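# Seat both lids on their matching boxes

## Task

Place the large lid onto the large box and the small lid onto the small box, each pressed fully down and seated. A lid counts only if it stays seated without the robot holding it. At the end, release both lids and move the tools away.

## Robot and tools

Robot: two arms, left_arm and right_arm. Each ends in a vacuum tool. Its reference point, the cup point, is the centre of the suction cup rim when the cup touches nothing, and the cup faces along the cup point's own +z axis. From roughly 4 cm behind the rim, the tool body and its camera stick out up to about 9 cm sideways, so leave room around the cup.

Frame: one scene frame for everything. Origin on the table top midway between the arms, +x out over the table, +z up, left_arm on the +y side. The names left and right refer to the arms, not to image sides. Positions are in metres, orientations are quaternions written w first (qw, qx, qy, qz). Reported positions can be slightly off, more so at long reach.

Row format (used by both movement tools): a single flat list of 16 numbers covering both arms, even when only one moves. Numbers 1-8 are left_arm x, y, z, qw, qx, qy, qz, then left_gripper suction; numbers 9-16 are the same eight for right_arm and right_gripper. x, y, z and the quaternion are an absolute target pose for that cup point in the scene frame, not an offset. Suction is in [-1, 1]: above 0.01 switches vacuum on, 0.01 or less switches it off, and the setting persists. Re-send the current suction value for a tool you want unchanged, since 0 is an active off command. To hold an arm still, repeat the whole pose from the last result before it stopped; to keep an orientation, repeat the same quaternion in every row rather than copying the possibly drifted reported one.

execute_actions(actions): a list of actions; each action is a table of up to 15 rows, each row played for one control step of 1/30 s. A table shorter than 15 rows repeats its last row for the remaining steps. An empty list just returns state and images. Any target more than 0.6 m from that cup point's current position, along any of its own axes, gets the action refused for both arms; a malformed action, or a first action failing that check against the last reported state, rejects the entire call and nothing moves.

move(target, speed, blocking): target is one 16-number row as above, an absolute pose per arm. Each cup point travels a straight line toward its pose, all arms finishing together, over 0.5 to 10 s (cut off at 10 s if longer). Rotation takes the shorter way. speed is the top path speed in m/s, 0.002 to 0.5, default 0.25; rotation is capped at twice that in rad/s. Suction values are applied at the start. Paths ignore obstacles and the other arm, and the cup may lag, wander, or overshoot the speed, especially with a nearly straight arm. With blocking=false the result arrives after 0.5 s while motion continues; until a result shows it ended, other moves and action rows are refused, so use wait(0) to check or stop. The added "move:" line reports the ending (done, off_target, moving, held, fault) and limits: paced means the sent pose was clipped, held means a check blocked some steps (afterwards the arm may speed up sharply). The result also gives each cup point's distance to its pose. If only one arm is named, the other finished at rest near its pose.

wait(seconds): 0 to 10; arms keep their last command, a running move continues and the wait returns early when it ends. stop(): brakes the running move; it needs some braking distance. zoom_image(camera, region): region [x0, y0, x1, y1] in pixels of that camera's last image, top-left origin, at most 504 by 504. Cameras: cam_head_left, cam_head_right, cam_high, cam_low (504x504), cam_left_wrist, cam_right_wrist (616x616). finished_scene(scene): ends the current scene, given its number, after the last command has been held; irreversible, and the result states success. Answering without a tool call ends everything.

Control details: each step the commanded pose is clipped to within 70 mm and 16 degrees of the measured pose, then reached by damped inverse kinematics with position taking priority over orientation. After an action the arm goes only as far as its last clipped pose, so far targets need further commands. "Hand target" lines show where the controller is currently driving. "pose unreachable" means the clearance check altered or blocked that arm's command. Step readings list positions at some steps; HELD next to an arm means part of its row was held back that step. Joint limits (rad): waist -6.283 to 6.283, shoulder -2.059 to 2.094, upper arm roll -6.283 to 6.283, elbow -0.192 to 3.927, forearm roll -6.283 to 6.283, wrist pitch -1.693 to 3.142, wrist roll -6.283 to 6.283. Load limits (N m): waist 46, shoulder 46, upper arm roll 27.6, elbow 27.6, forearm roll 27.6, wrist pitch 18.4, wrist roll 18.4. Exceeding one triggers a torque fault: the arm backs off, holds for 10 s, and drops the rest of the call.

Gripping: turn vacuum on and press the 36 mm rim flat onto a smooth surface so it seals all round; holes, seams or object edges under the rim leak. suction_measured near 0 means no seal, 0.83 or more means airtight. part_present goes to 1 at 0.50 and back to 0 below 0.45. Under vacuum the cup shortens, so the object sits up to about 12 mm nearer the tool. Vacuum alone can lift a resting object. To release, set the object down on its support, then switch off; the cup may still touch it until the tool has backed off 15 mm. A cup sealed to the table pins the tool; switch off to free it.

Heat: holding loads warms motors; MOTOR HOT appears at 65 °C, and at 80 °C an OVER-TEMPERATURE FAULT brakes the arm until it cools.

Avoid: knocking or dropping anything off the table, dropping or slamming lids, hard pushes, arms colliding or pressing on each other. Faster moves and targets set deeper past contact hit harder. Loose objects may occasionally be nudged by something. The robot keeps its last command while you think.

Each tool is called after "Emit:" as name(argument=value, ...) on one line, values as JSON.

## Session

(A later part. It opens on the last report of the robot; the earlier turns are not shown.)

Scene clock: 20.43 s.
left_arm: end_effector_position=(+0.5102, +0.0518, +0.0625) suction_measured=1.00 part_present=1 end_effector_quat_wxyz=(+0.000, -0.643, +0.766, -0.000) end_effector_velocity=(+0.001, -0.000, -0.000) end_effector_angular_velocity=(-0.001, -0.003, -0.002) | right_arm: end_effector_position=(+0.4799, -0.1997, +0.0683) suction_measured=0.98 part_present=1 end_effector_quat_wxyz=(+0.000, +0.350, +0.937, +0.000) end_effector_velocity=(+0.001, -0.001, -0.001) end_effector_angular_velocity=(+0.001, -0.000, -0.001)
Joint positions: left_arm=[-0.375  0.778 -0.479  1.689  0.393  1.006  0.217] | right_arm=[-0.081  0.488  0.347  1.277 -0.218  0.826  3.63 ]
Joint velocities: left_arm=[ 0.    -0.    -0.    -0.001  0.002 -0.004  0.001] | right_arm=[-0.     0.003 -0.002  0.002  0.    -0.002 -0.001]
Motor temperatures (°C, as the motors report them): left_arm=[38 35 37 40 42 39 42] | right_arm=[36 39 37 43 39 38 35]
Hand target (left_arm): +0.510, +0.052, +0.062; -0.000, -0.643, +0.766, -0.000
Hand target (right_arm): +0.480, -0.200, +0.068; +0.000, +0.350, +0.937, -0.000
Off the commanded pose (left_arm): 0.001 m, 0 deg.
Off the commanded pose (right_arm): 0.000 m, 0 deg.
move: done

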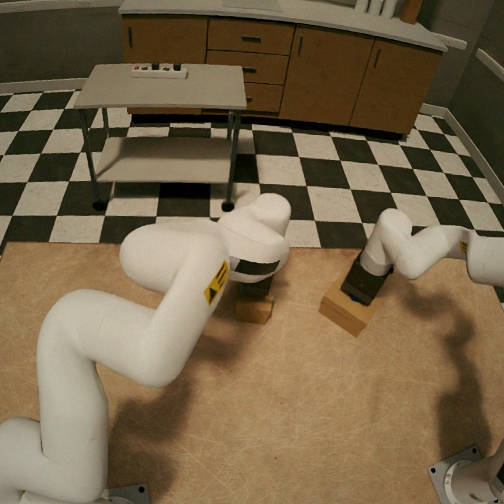

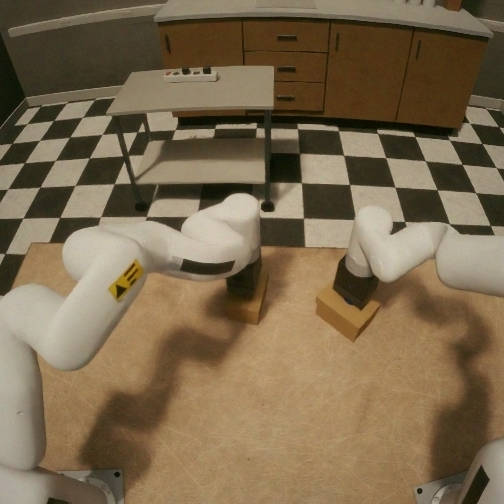

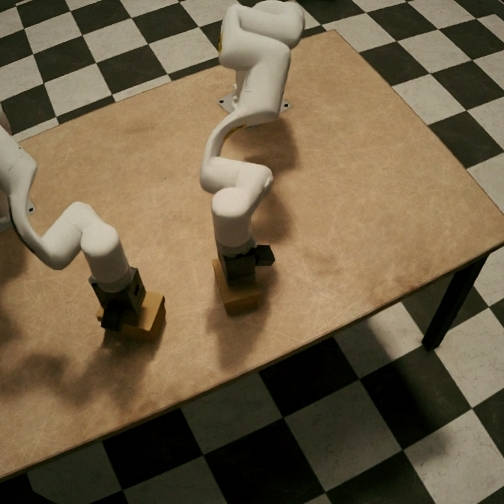

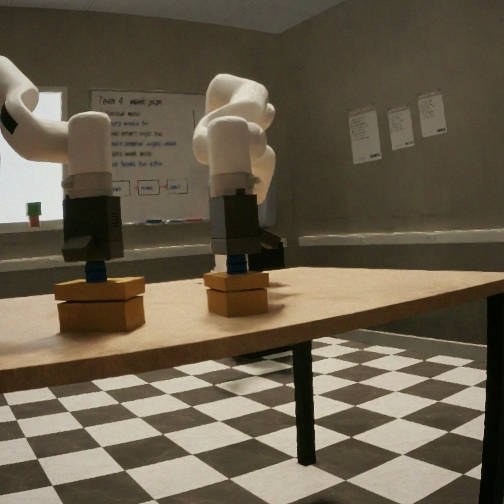

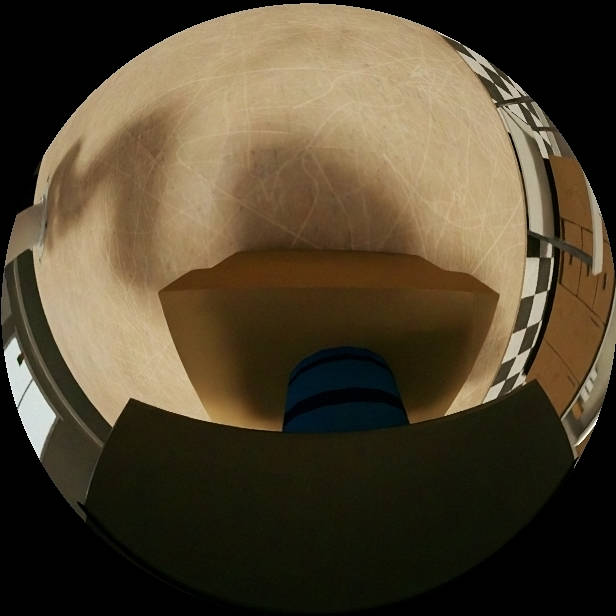

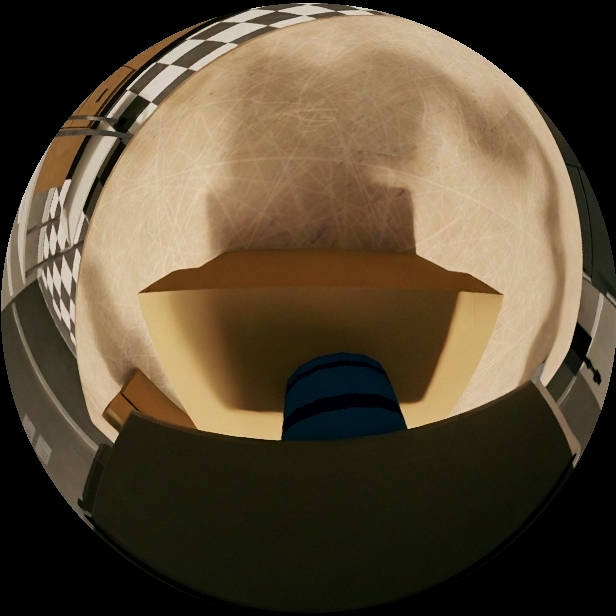

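Emit:
execute_actions(actions=[[[0.5097,0.0519,0.0617,0,-0.6419,0.7668,0,1,0.4796,-0.2002,0.0677,0,0.3494,0.937,0,1],[0.5093,0.0518,0.0614,0,-0.641,0.7676,0,1,0.4792,-0.2004,0.0674,0,0.3486,0.9373,0,1],[0.5089,0.0517,0.061,0,-0.6401,0.7683,0,1,0.4789,-0.2006,0.067,0,0.3478,0.9376,0,1],[0.5089,0.0517,0.0605,0,-0.6401,0.7683,0,1,0.4789,-0.2006,0.0665,0,0.3478,0.9376,0,1],[0.5089,0.0517,0.06,0,-0.6401,0.7683,0,1,0.4789,-0.2006,0.066,0,0.3478,0.9376,0,1],[0.5089,0.0517,0.0595,0,-0.6401,0.7683,0,1,0.4789,-0.2006,0.0655,0,0.3478,0.9376,0,1],[0.5089,0.0517,0.059,0,-0.6401,0.7683,0,1,0.4789,-0.2006,0.065,0,0.3478,0.9376,0,1]]])

Emit:
move(target=[0.5089,0.0517,0.049,0,-0.6401,0.7683,0,1,0.4789,-0.2006,0.055,0,0.3478,0.9376,0,1], speed=0.025)

Emit:
zoom_image(camera="cam_low", region=[40,250,290,340])

Scene clock: 23.50 s.
left_arm: end_effector_position=(+0.5089, +0.0517, +0.0590) suction_measured=1.00 part_present=1 end_effector_quat_wxyz=(-0.000, -0.640, +0.768, +0.000) end_effector_velocity=(+0.001, -0.001, +0.001) end_effector_angular_velocity=(-0.003, -0.004, -0.001) | right_arm: end_effector_position=(+0.4789, -0.2006, +0.0651) suction_measured=0.98 part_present=1 end_effector_quat_wxyz=(-0.000, +0.348, +0.938, -0.000) end_effector_velocity=(-0.000, +0.001, -0.001) end_effector_angular_velocity=(+0.001, -0.001, +0.001)
Joint positions: left_arm=[-0.375  0.78  -0.479  1.682  0.396  0.998  0.22 ] | right_arm=[-0.082  0.49   0.346  1.27  -0.221  0.817  3.626]
Joint velocities: left_arm=[-0.    -0.001 -0.001  0.001  0.001 -0.003 -0.   ] | right_arm=[ 0.     0.002  0.001 -0.001 -0.    -0.003  0.   ]
Motor temperatures (°C, as the motors report them): left_arm=[38 35 37 41 42 39 42] | right_arm=[36 39 37 43 39 38 35]
Hand target (left_arm): +0.509, +0.052, +0.059; -0.000, -0.640, +0.768, -0.000
Hand target (right_arm): +0.479, -0.201, +0.065; +0.000, +0.348, +0.938, -0.000
Off the commanded pose (left_arm): 0.000 m, 0 deg.
Off the commanded pose (right_arm): 0.000 m, 0 deg.
Step readings (end_effector_position):
0: left_arm (+0.5100, +0.0519, +0.0620) | right_arm (+0.4799, -0.2001, +0.0680)
1: left_arm (+0.5100, +0.0519, +0.0620) | right_arm (+0.4799, -0.2001, +0.0680)
2: left_arm (+0.5100, +0.0519, +0.0620) | right_arm (+0.4799, -0.2001, +0.0680)
4: left_arm (+0.5097, +0.0519, +0.0617) | right_arm (+0.4796, -0.2002, +0.0677)
8: left_arm (+0.5090, +0.0516, +0.0603) | right_arm (+0.4790, -0.2005, +0.0663)
15: end_effector_position above

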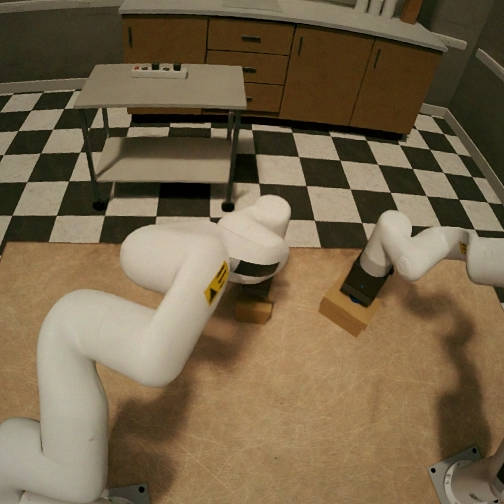

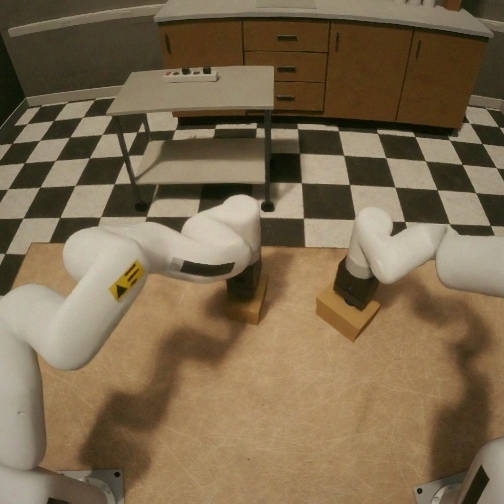

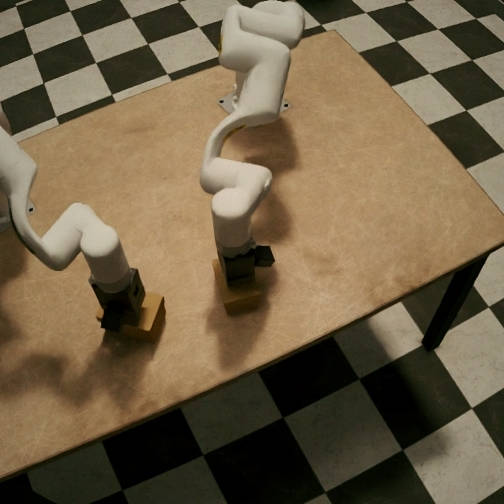

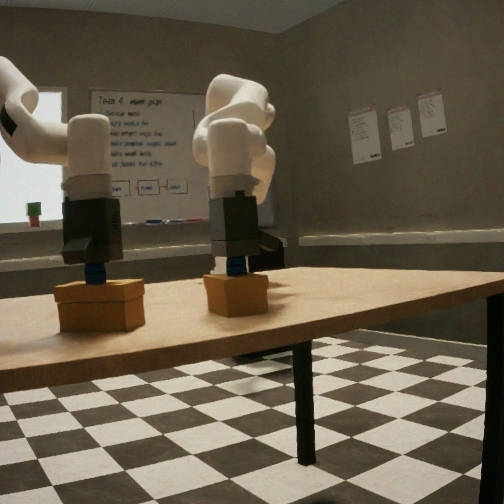

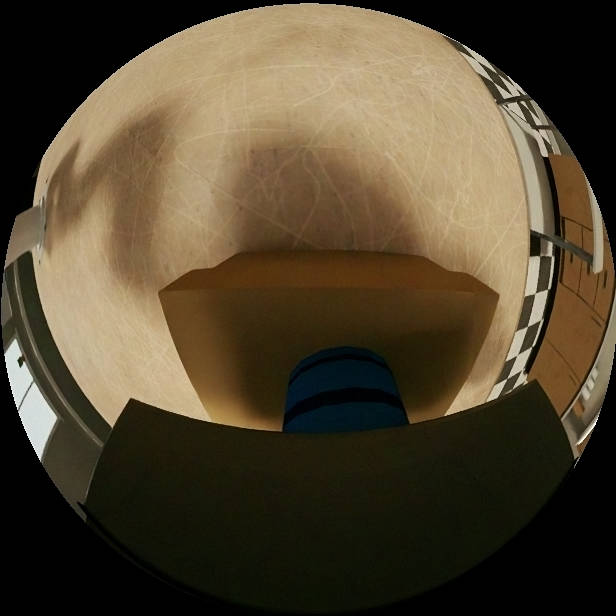

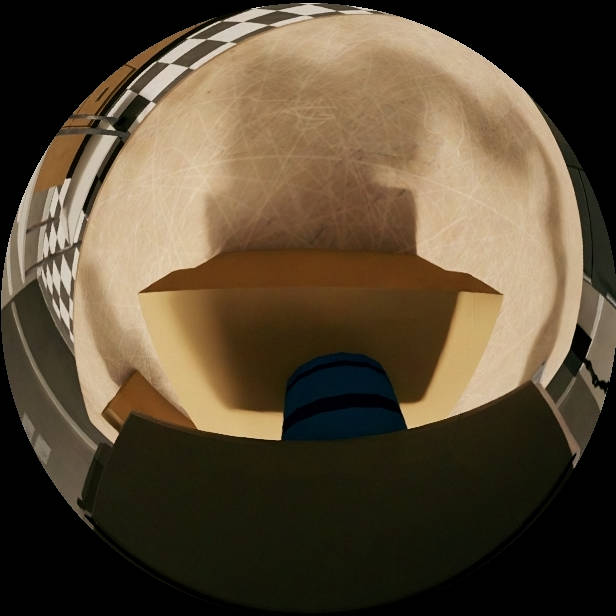

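Scene clock: 24.27 s.
left_arm: end_effector_position=(+0.5089, +0.0517, +0.0491) suction_measured=1.00 part_present=1 end_effector_quat_wxyz=(-0.000, -0.640, +0.768, +0.000) end_effector_velocity=(-0.000, -0.001, -0.001) end_effector_angular_velocity=(-0.001, -0.000, -0.001) | right_arm: end_effector_position=(+0.4789, -0.2006, +0.0551) suction_measured=0.98 part_present=1 end_effector_quat_wxyz=(+0.000, +0.348, +0.938, -0.000) end_effector_velocity=(+0.001, +0.000, -0.001) end_effector_angular_velocity=(+0.001, -0.002, -0.000)
Joint positions: left_arm=[-0.378  0.795 -0.474  1.678  0.403  0.98   0.216] | right_arm=[-0.079  0.508  0.341  1.266 -0.23   0.796  3.632]
Joint velocities: left_arm=[-0.001  0.002  0.    -0.001  0.001 -0.003 -0.001] | right_arm=[ 0.001  0.001 -0.001  0.    -0.001 -0.003  0.001]
Motor temperatures (°C, as the motors report them): left_arm=[38 35 37 41 42 39 42] | right_arm=[36 39 37 43 39 38 35]
Hand target (left_arm): +0.509, +0.052, +0.049; -0.000, -0.640, +0.768, -0.000
Hand target (right_arm): +0.479, -0.201, +0.055; +0.000, +0.348, +0.938, -0.000
Off the commanded pose (left_arm): 0.000 m, 0 deg.
Off the commanded pose (right_arm): 0.000 m, 0 deg.
move: done

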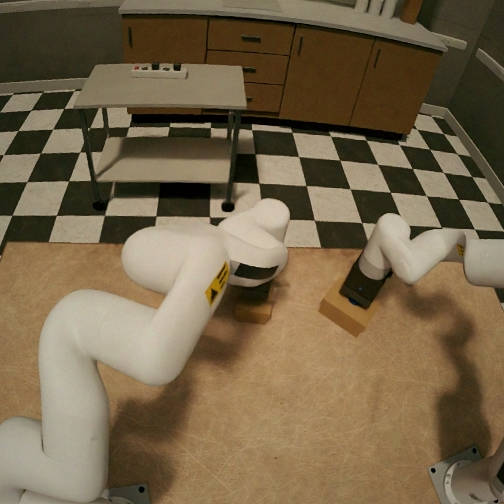

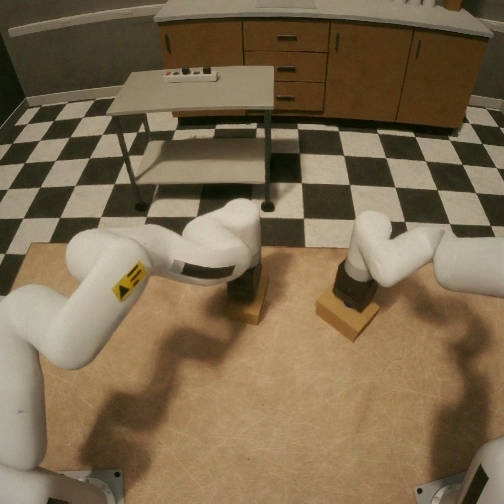

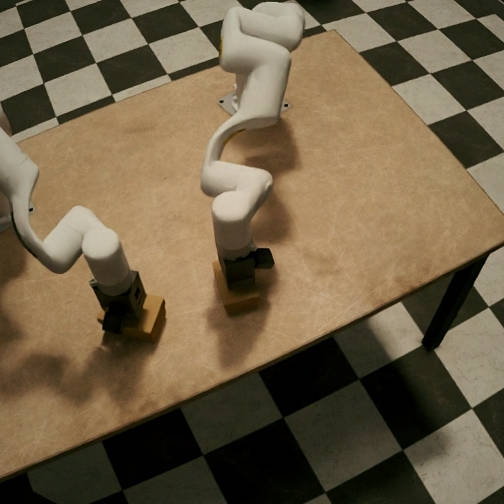

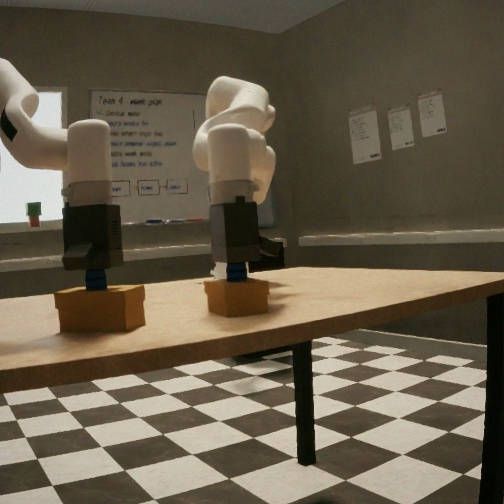

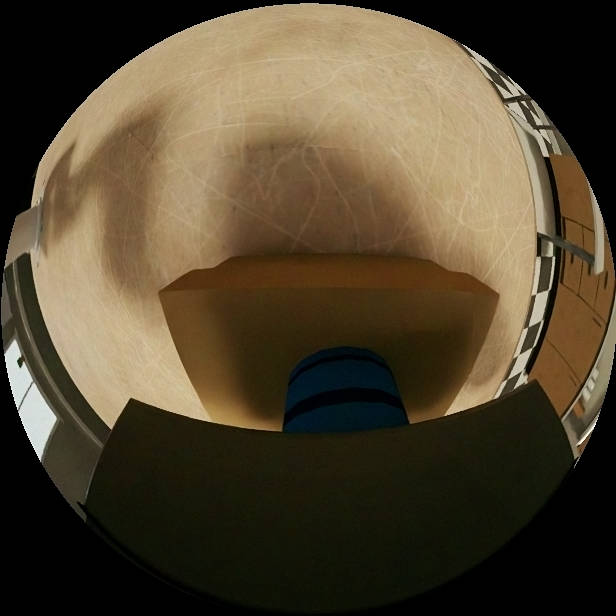

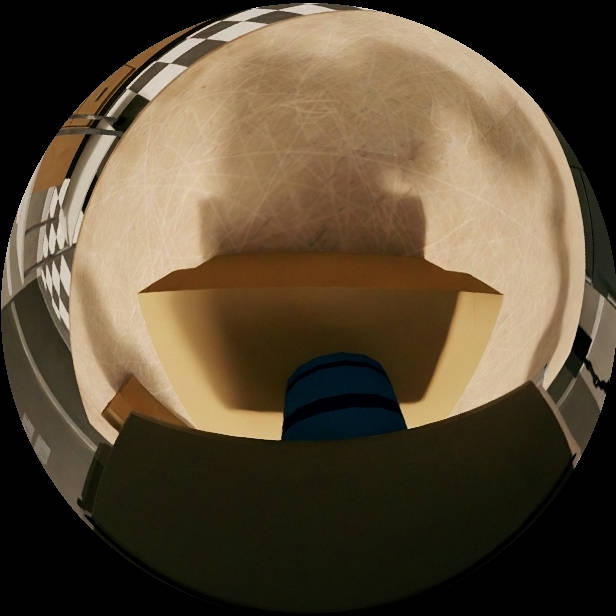

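Region (40, 250, 290, 340) of cam_low's 504x504 image, scaled by 2.016, with more detail than that image has; it fills the top 181 rows of this view, and the rest is white.

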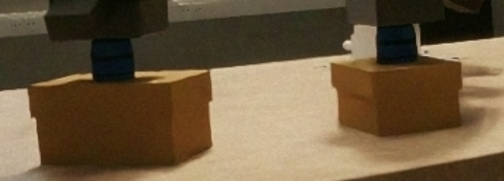

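Emit:
move(target=[0.5089,0.0517,0.036,0,-0.6401,0.7683,0,1,0.4789,-0.2006,0.040,0,0.3478,0.9376,0,1], speed=0.03)

Emit:
execute_actions(actions=[[[0.5089,0.0517,0.036,0,-0.6401,0.7683,0,0,0.4789,-0.2006,0.040,0,0.3478,0.9376,0,0],[0.5089,0.0517,0.036,0,-0.6401,0.7683,0,0,0.4789,-0.2006,0.040,0,0.3478,0.9376,0,0],[0.5089,0.0517,0.036,0,-0.6401,0.7683,0,0,0.4789,-0.2006,0.040,0,0.3478,0.9376,0,0],[0.5089,0.0517,0.036,0,-0.6401,0.7683,0,0,0.4789,-0.2006,0.040,0,0.3478,0.9376,0,0],[0.5089,0.0517,0.036,0,-0.6401,0.7683,0,0,0.4789,-0.2006,0.040,0,0.3478,0.9376,0,0],[0.5089,0.0517,0.036,0,-0.6401,0.7683,0,0,0.4789,-0.2006,0.040,0,0.3478,0.9376,0,0],[0.5089,0.0517,0.038,0,-0.6401,0.7683,0,0,0.4789,-0.2006,0.042,0,0.3478,0.9376,0,0],[0.5089,0.0517,0.041,0,-0.6401,0.7683,0,0,0.4789,-0.2006,0.045,0,0.3478,0.9376,0,0],[0.5089,0.0517,0.044,0,-0.6401,0.7683,0,0,0.4789,-0.2006,0.048,0,0.3478,0.9376,0,0],[0.5089,0.0517,0.047,0,-0.6401,0.7683,0,0,0.4789,-0.2006,0.051,0,0.3478,0.9376,0,0],[0.5089,0.0517,0.050,0,-0.6401,0.7683,0,0,0.4789,-0.2006,0.054,0,0.3478,0.9376,0,0],[0.5089,0.0517,0.053,0,-0.6401,0.7683,0,0,0.4789,-0.2006,0.057,0,0.3478,0.9376,0,0],[0.5089,0.0517,0.056,0,-0.6401,0.7683,0,0,0.4789,-0.2006,0.060,0,0.3478,0.9376,0,0],[0.5089,0.0517,0.059,0,-0.6401,0.7683,0,0,0.4789,-0.2006,0.063,0,0.3478,0.9376,0,0],[0.5089,0.0517,0.061,0,-0.6401,0.7683,0,0,0.4789,-0.2006,0.065,0,0.3478,0.9376,0,0]]])

Emit:
zoom_image(camera="cam_low", region=[40,250,290,340])

Scene clock: 25.90 s.
left_arm: end_effector_position=(+0.5094, +0.0514, +0.0370) suction_measured=1.00 part_present=1 end_effector_quat_wxyz=(+0.000, -0.640, +0.768, -0.001) end_effector_velocity=(+0.000, -0.000, -0.001) end_effector_angular_velocity=(-0.000, -0.000, -0.000) | right_arm: end_effector_position=(+0.4790, -0.2006, +0.0402) suction_measured=0.98 part_present=1 end_effector_quat_wxyz=(+0.000, +0.348, +0.938, +0.000) end_effector_velocity=(+0.000, -0.000, -0.000) end_effector_angular_velocity=(-0.001, -0.002, +0.001)
Joint positions: left_arm=[-0.382  0.815 -0.466  1.674  0.412  0.956  0.211] | right_arm=[-0.072  0.536  0.332  1.261 -0.243  0.764  3.641]
Joint velocities: left_arm=[-0.     0.001  0.     0.     0.001 -0.002 -0.001] | right_arm=[ 0.001  0.    -0.001 -0.001 -0.002 -0.002  0.001]
Motor temperatures (°C, as the motors report them): left_arm=[38 35 37 41 42 39 42] | right_arm=[36 39 37 43 39 38 35]
Hand target (left_arm): +0.509, +0.052, +0.036; -0.000, -0.640, +0.768, -0.000
Hand target (right_arm): +0.479, -0.201, +0.040; +0.000, +0.348, +0.938, -0.000
Off the commanded pose (left_arm): 0.001 m, 0 deg.
Off the commanded pose (right_arm): 0.000 m, 0 deg.
move: done

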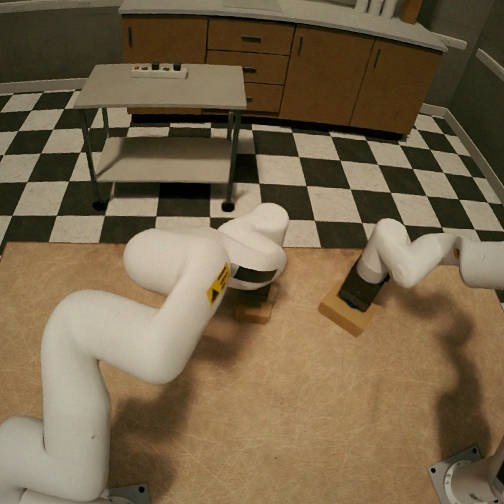

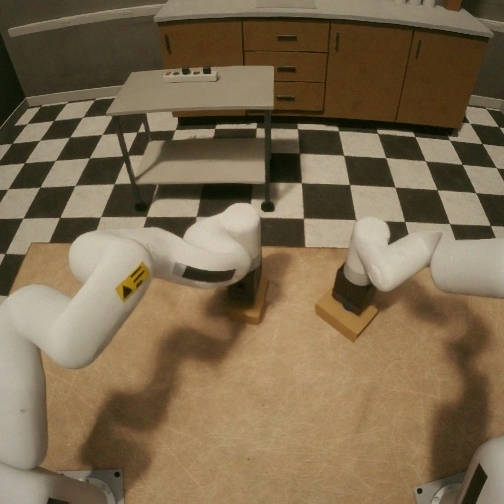

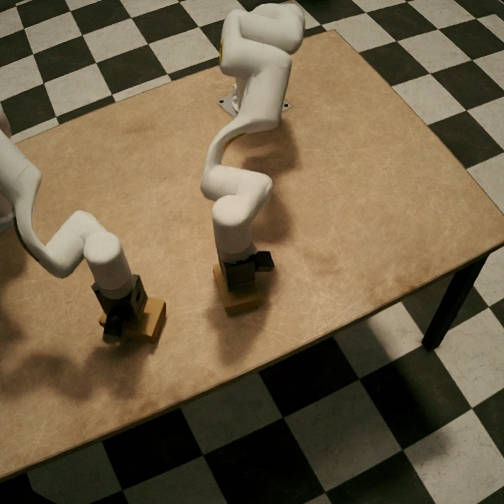

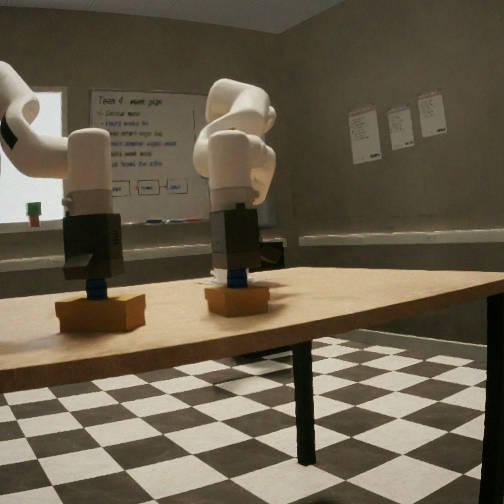

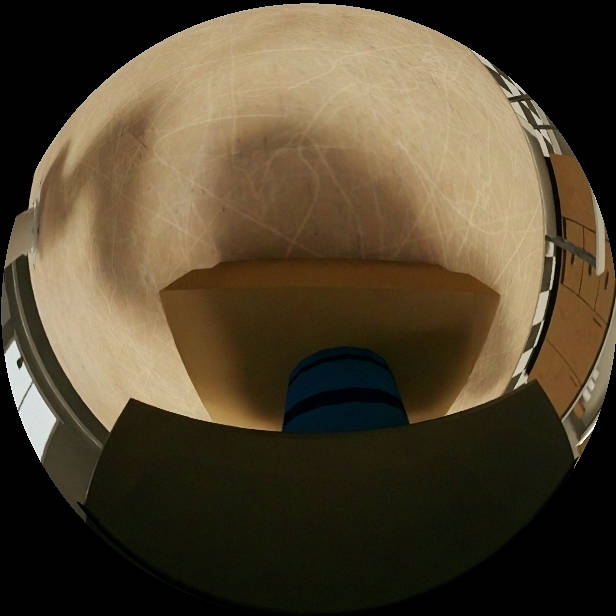

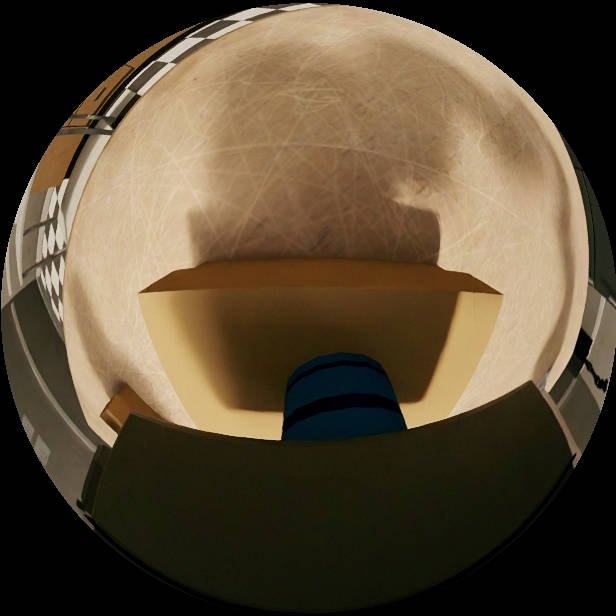

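Scene clock: 26.40 s.
left_arm: end_effector_position=(+0.5080, +0.0523, +0.0486) suction_measured=0.01 part_present=0 end_effector_quat_wxyz=(-0.001, -0.640, +0.768, +0.002) end_effector_velocity=(-0.016, +0.011, +0.056) end_effector_angular_velocity=(+0.034, +0.053, -0.002) | right_arm: end_effector_position=(+0.4778, -0.2011, +0.0528) suction_measured=0.00 part_present=0 end_effector_quat_wxyz=(-0.001, +0.348, +0.938, -0.001) end_effector_velocity=(-0.022, -0.010, +0.056) end_effector_angular_velocity=(-0.026, +0.066, +0.001)
Joint positions: left_arm=[-0.377  0.795 -0.474  1.676  0.402  0.982  0.217] | right_arm=[-0.078  0.511  0.34   1.264 -0.23   0.794  3.632]
Joint velocities: left_arm=[ 0.022 -0.105 -0.034  0.002 -0.059  0.165  0.033] | right_arm=[-0.03  -0.131  0.039 -0.005  0.075  0.191 -0.048]
Motor temperatures (°C, as the motors report them): left_arm=[38 35 37 41 42 39 42] | right_arm=[36 39 37 43 39 38 35]
Hand target (left_arm): +0.509, +0.052, +0.061; +0.000, -0.640, +0.768, -0.000
Hand target (right_arm): +0.479, -0.200, +0.065; +0.000, +0.348, +0.938, +0.000
Off the commanded pose (left_arm): 0.012 m, 0 deg.
Off the commanded pose (right_arm): 0.012 m, 0 deg.
Step readings (end_effector_position):
0: left_arm (+0.5094, +0.0514, +0.0370) | right_arm (+0.4790, -0.2006, +0.0402)
1: left_arm (+0.5094, +0.0514, +0.0370) | right_arm (+0.4790, -0.2006, +0.0402)
2: left_arm (+0.5095, +0.0513, +0.0372) | right_arm (+0.4790, -0.2006, +0.0402)
4: left_arm (+0.5110, +0.0503, +0.0398) | right_arm (+0.4806, -0.1998, +0.0425)
8: left_arm (+0.5102, +0.0509, +0.0388) | right_arm (+0.4804, -0.1999, +0.0425)
15: end_effector_position above

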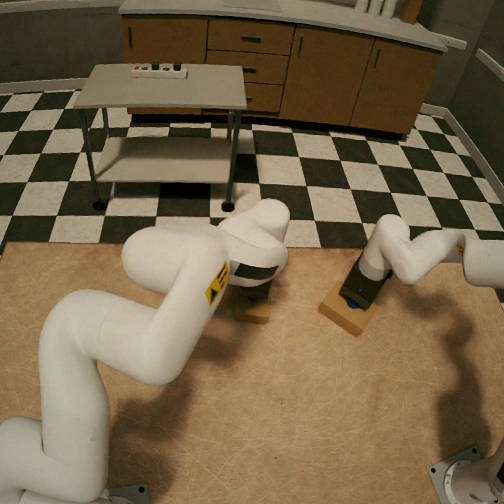

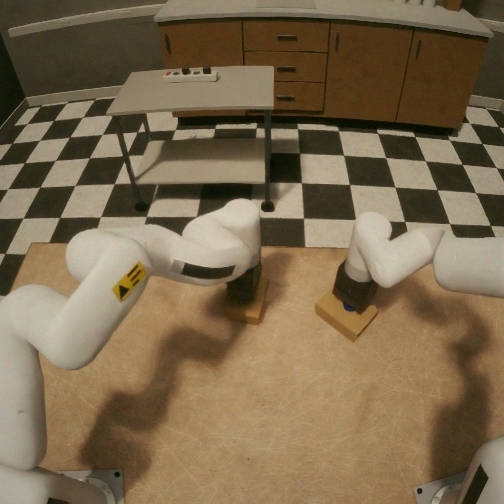

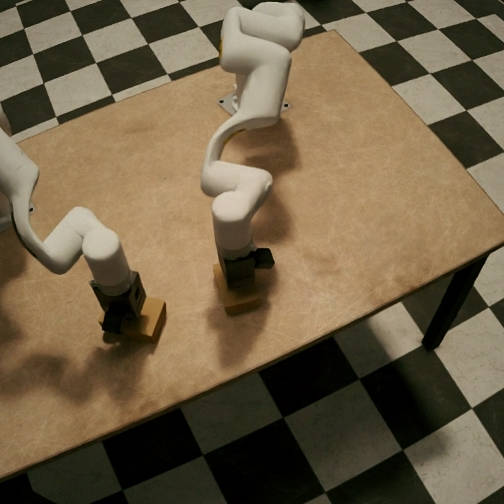

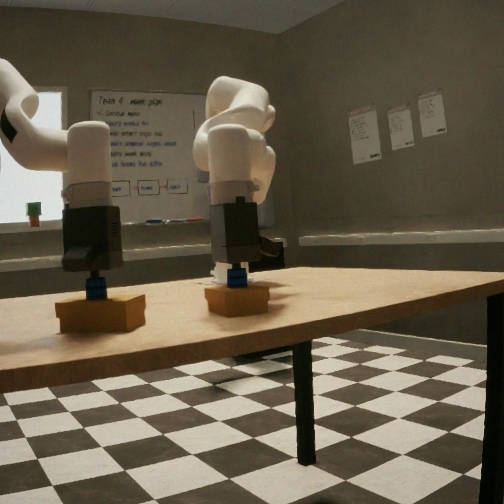

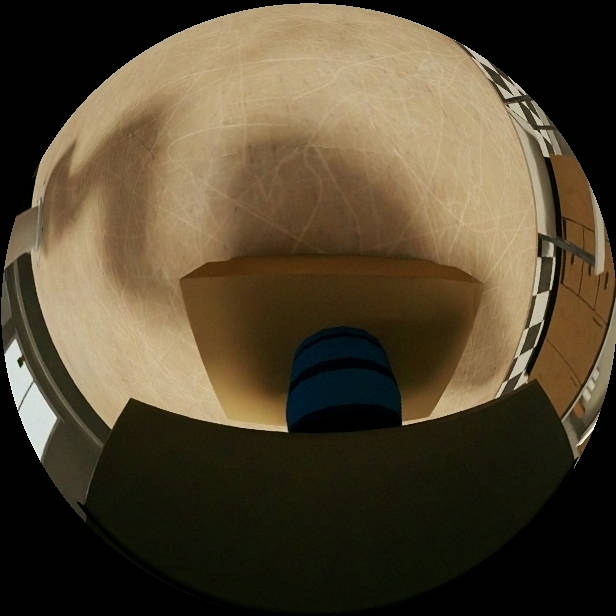

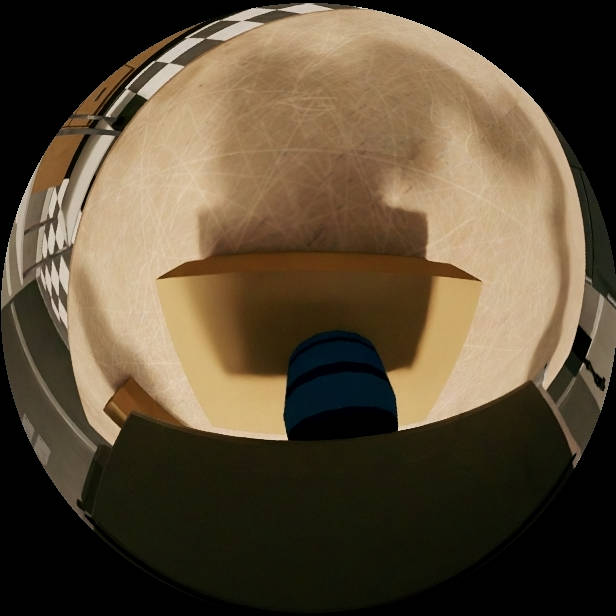

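Region (40, 250, 290, 340) of cam_low's 504x504 image, scaled by 2.016, with more detail than that image has; it fills the top 181 rows of this view, and the rest is white.

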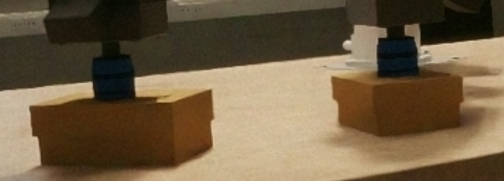

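Emit:
move(target=[0.40,0.22,0.21,0,-0.6401,0.7683,0,0,0.36,-0.33,0.22,0,0.3478,0.9376,0,0], speed=0.35)

Emit:
zoom_image(camera="cam_low", region=[40,250,290,340])

Scene clock: 28.07 s.
left_arm: end_effector_position=(+0.4003, +0.2207, +0.2088) suction_measured=0.01 part_present=0 end_effector_quat_wxyz=(+0.001, -0.640, +0.769, +0.002) end_effector_velocity=(-0.000, +0.001, +0.002) end_effector_angular_velocity=(-0.002, -0.004, +0.000) | right_arm: end_effector_position=(+0.3596, -0.3290, +0.2198) suction_measured=0.00 part_present=0 end_effector_quat_wxyz=(-0.001, +0.348, +0.938, +0.001) end_effector_velocity=(-0.000, -0.001, +0.003) end_effector_angular_velocity=(+0.001, -0.005, -0.002)
Joint positions: left_arm=[-0.015 -0.014 -0.513  1.066 -0.003  1.08   0.647] | right_arm=[-0.263 -0.245  0.294  0.867  0.082  1.103  3.233]
Joint velocities: left_arm=[ 0.002 -0.008  0.002 -0.002 -0.006  0.     0.006] | right_arm=[-0.001 -0.008 -0.002  0.     0.001  0.003 -0.002]
Motor temperatures (°C, as the motors report them): left_arm=[38 35 37 41 42 39 42] | right_arm=[36 39 37 43 39 38 35]
Hand target (left_arm): +0.400, +0.221, +0.209; +0.002, -0.640, +0.769, +0.002
Hand target (right_arm): +0.360, -0.329, +0.220; -0.000, +0.348, +0.938, +0.001
Off the commanded pose (left_arm): 0.001 m, 0 deg.
Off the commanded pose (right_arm): 0.001 m, 0 deg.
move: done; limits=paced

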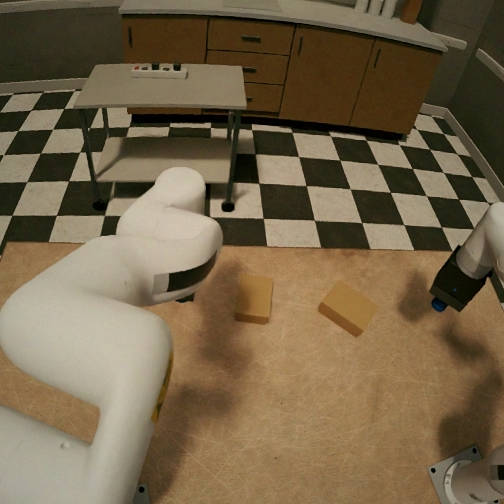

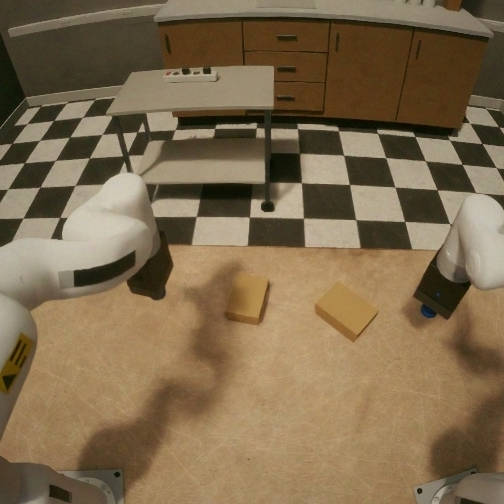

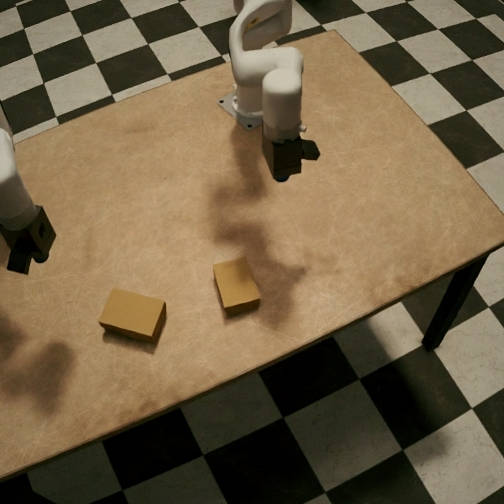

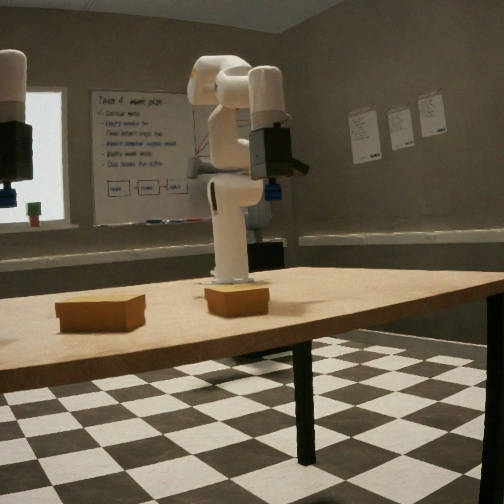

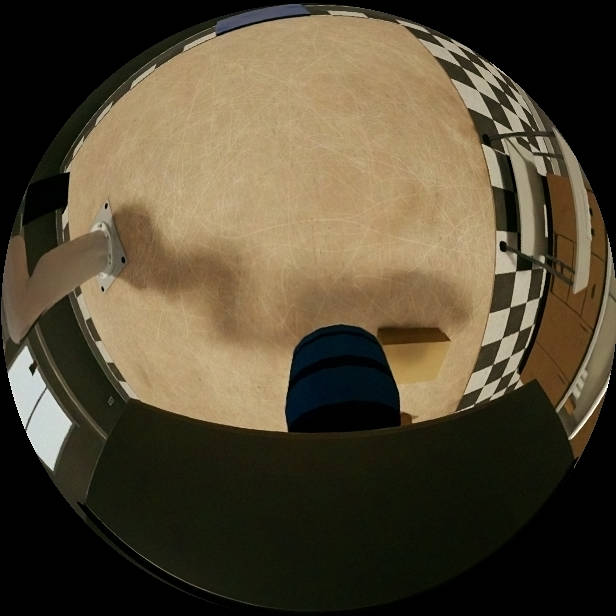

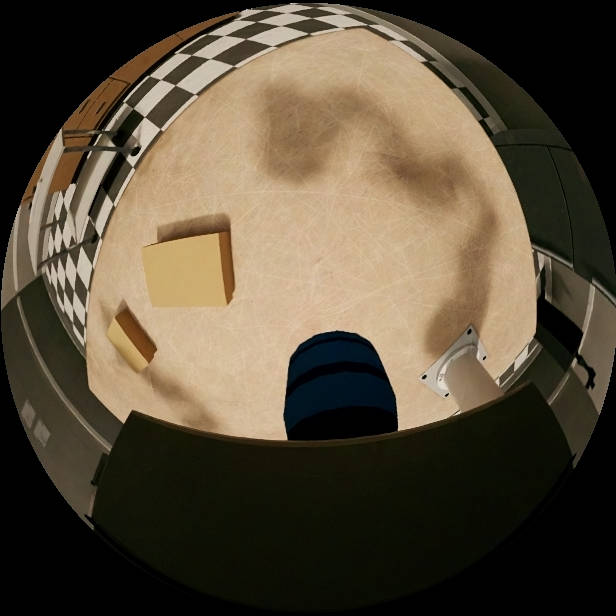

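Region (40, 250, 290, 340) of cam_low's 504x504 image, scaled by 2.016, with more detail than that image has; it fills the top 181 rows of this view, and the rest is white.

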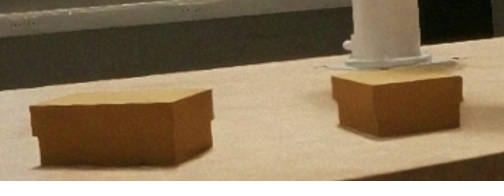

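Both lids are seated.

Emit:
finished_scene(scene=2)

The scene is finished: the task was done.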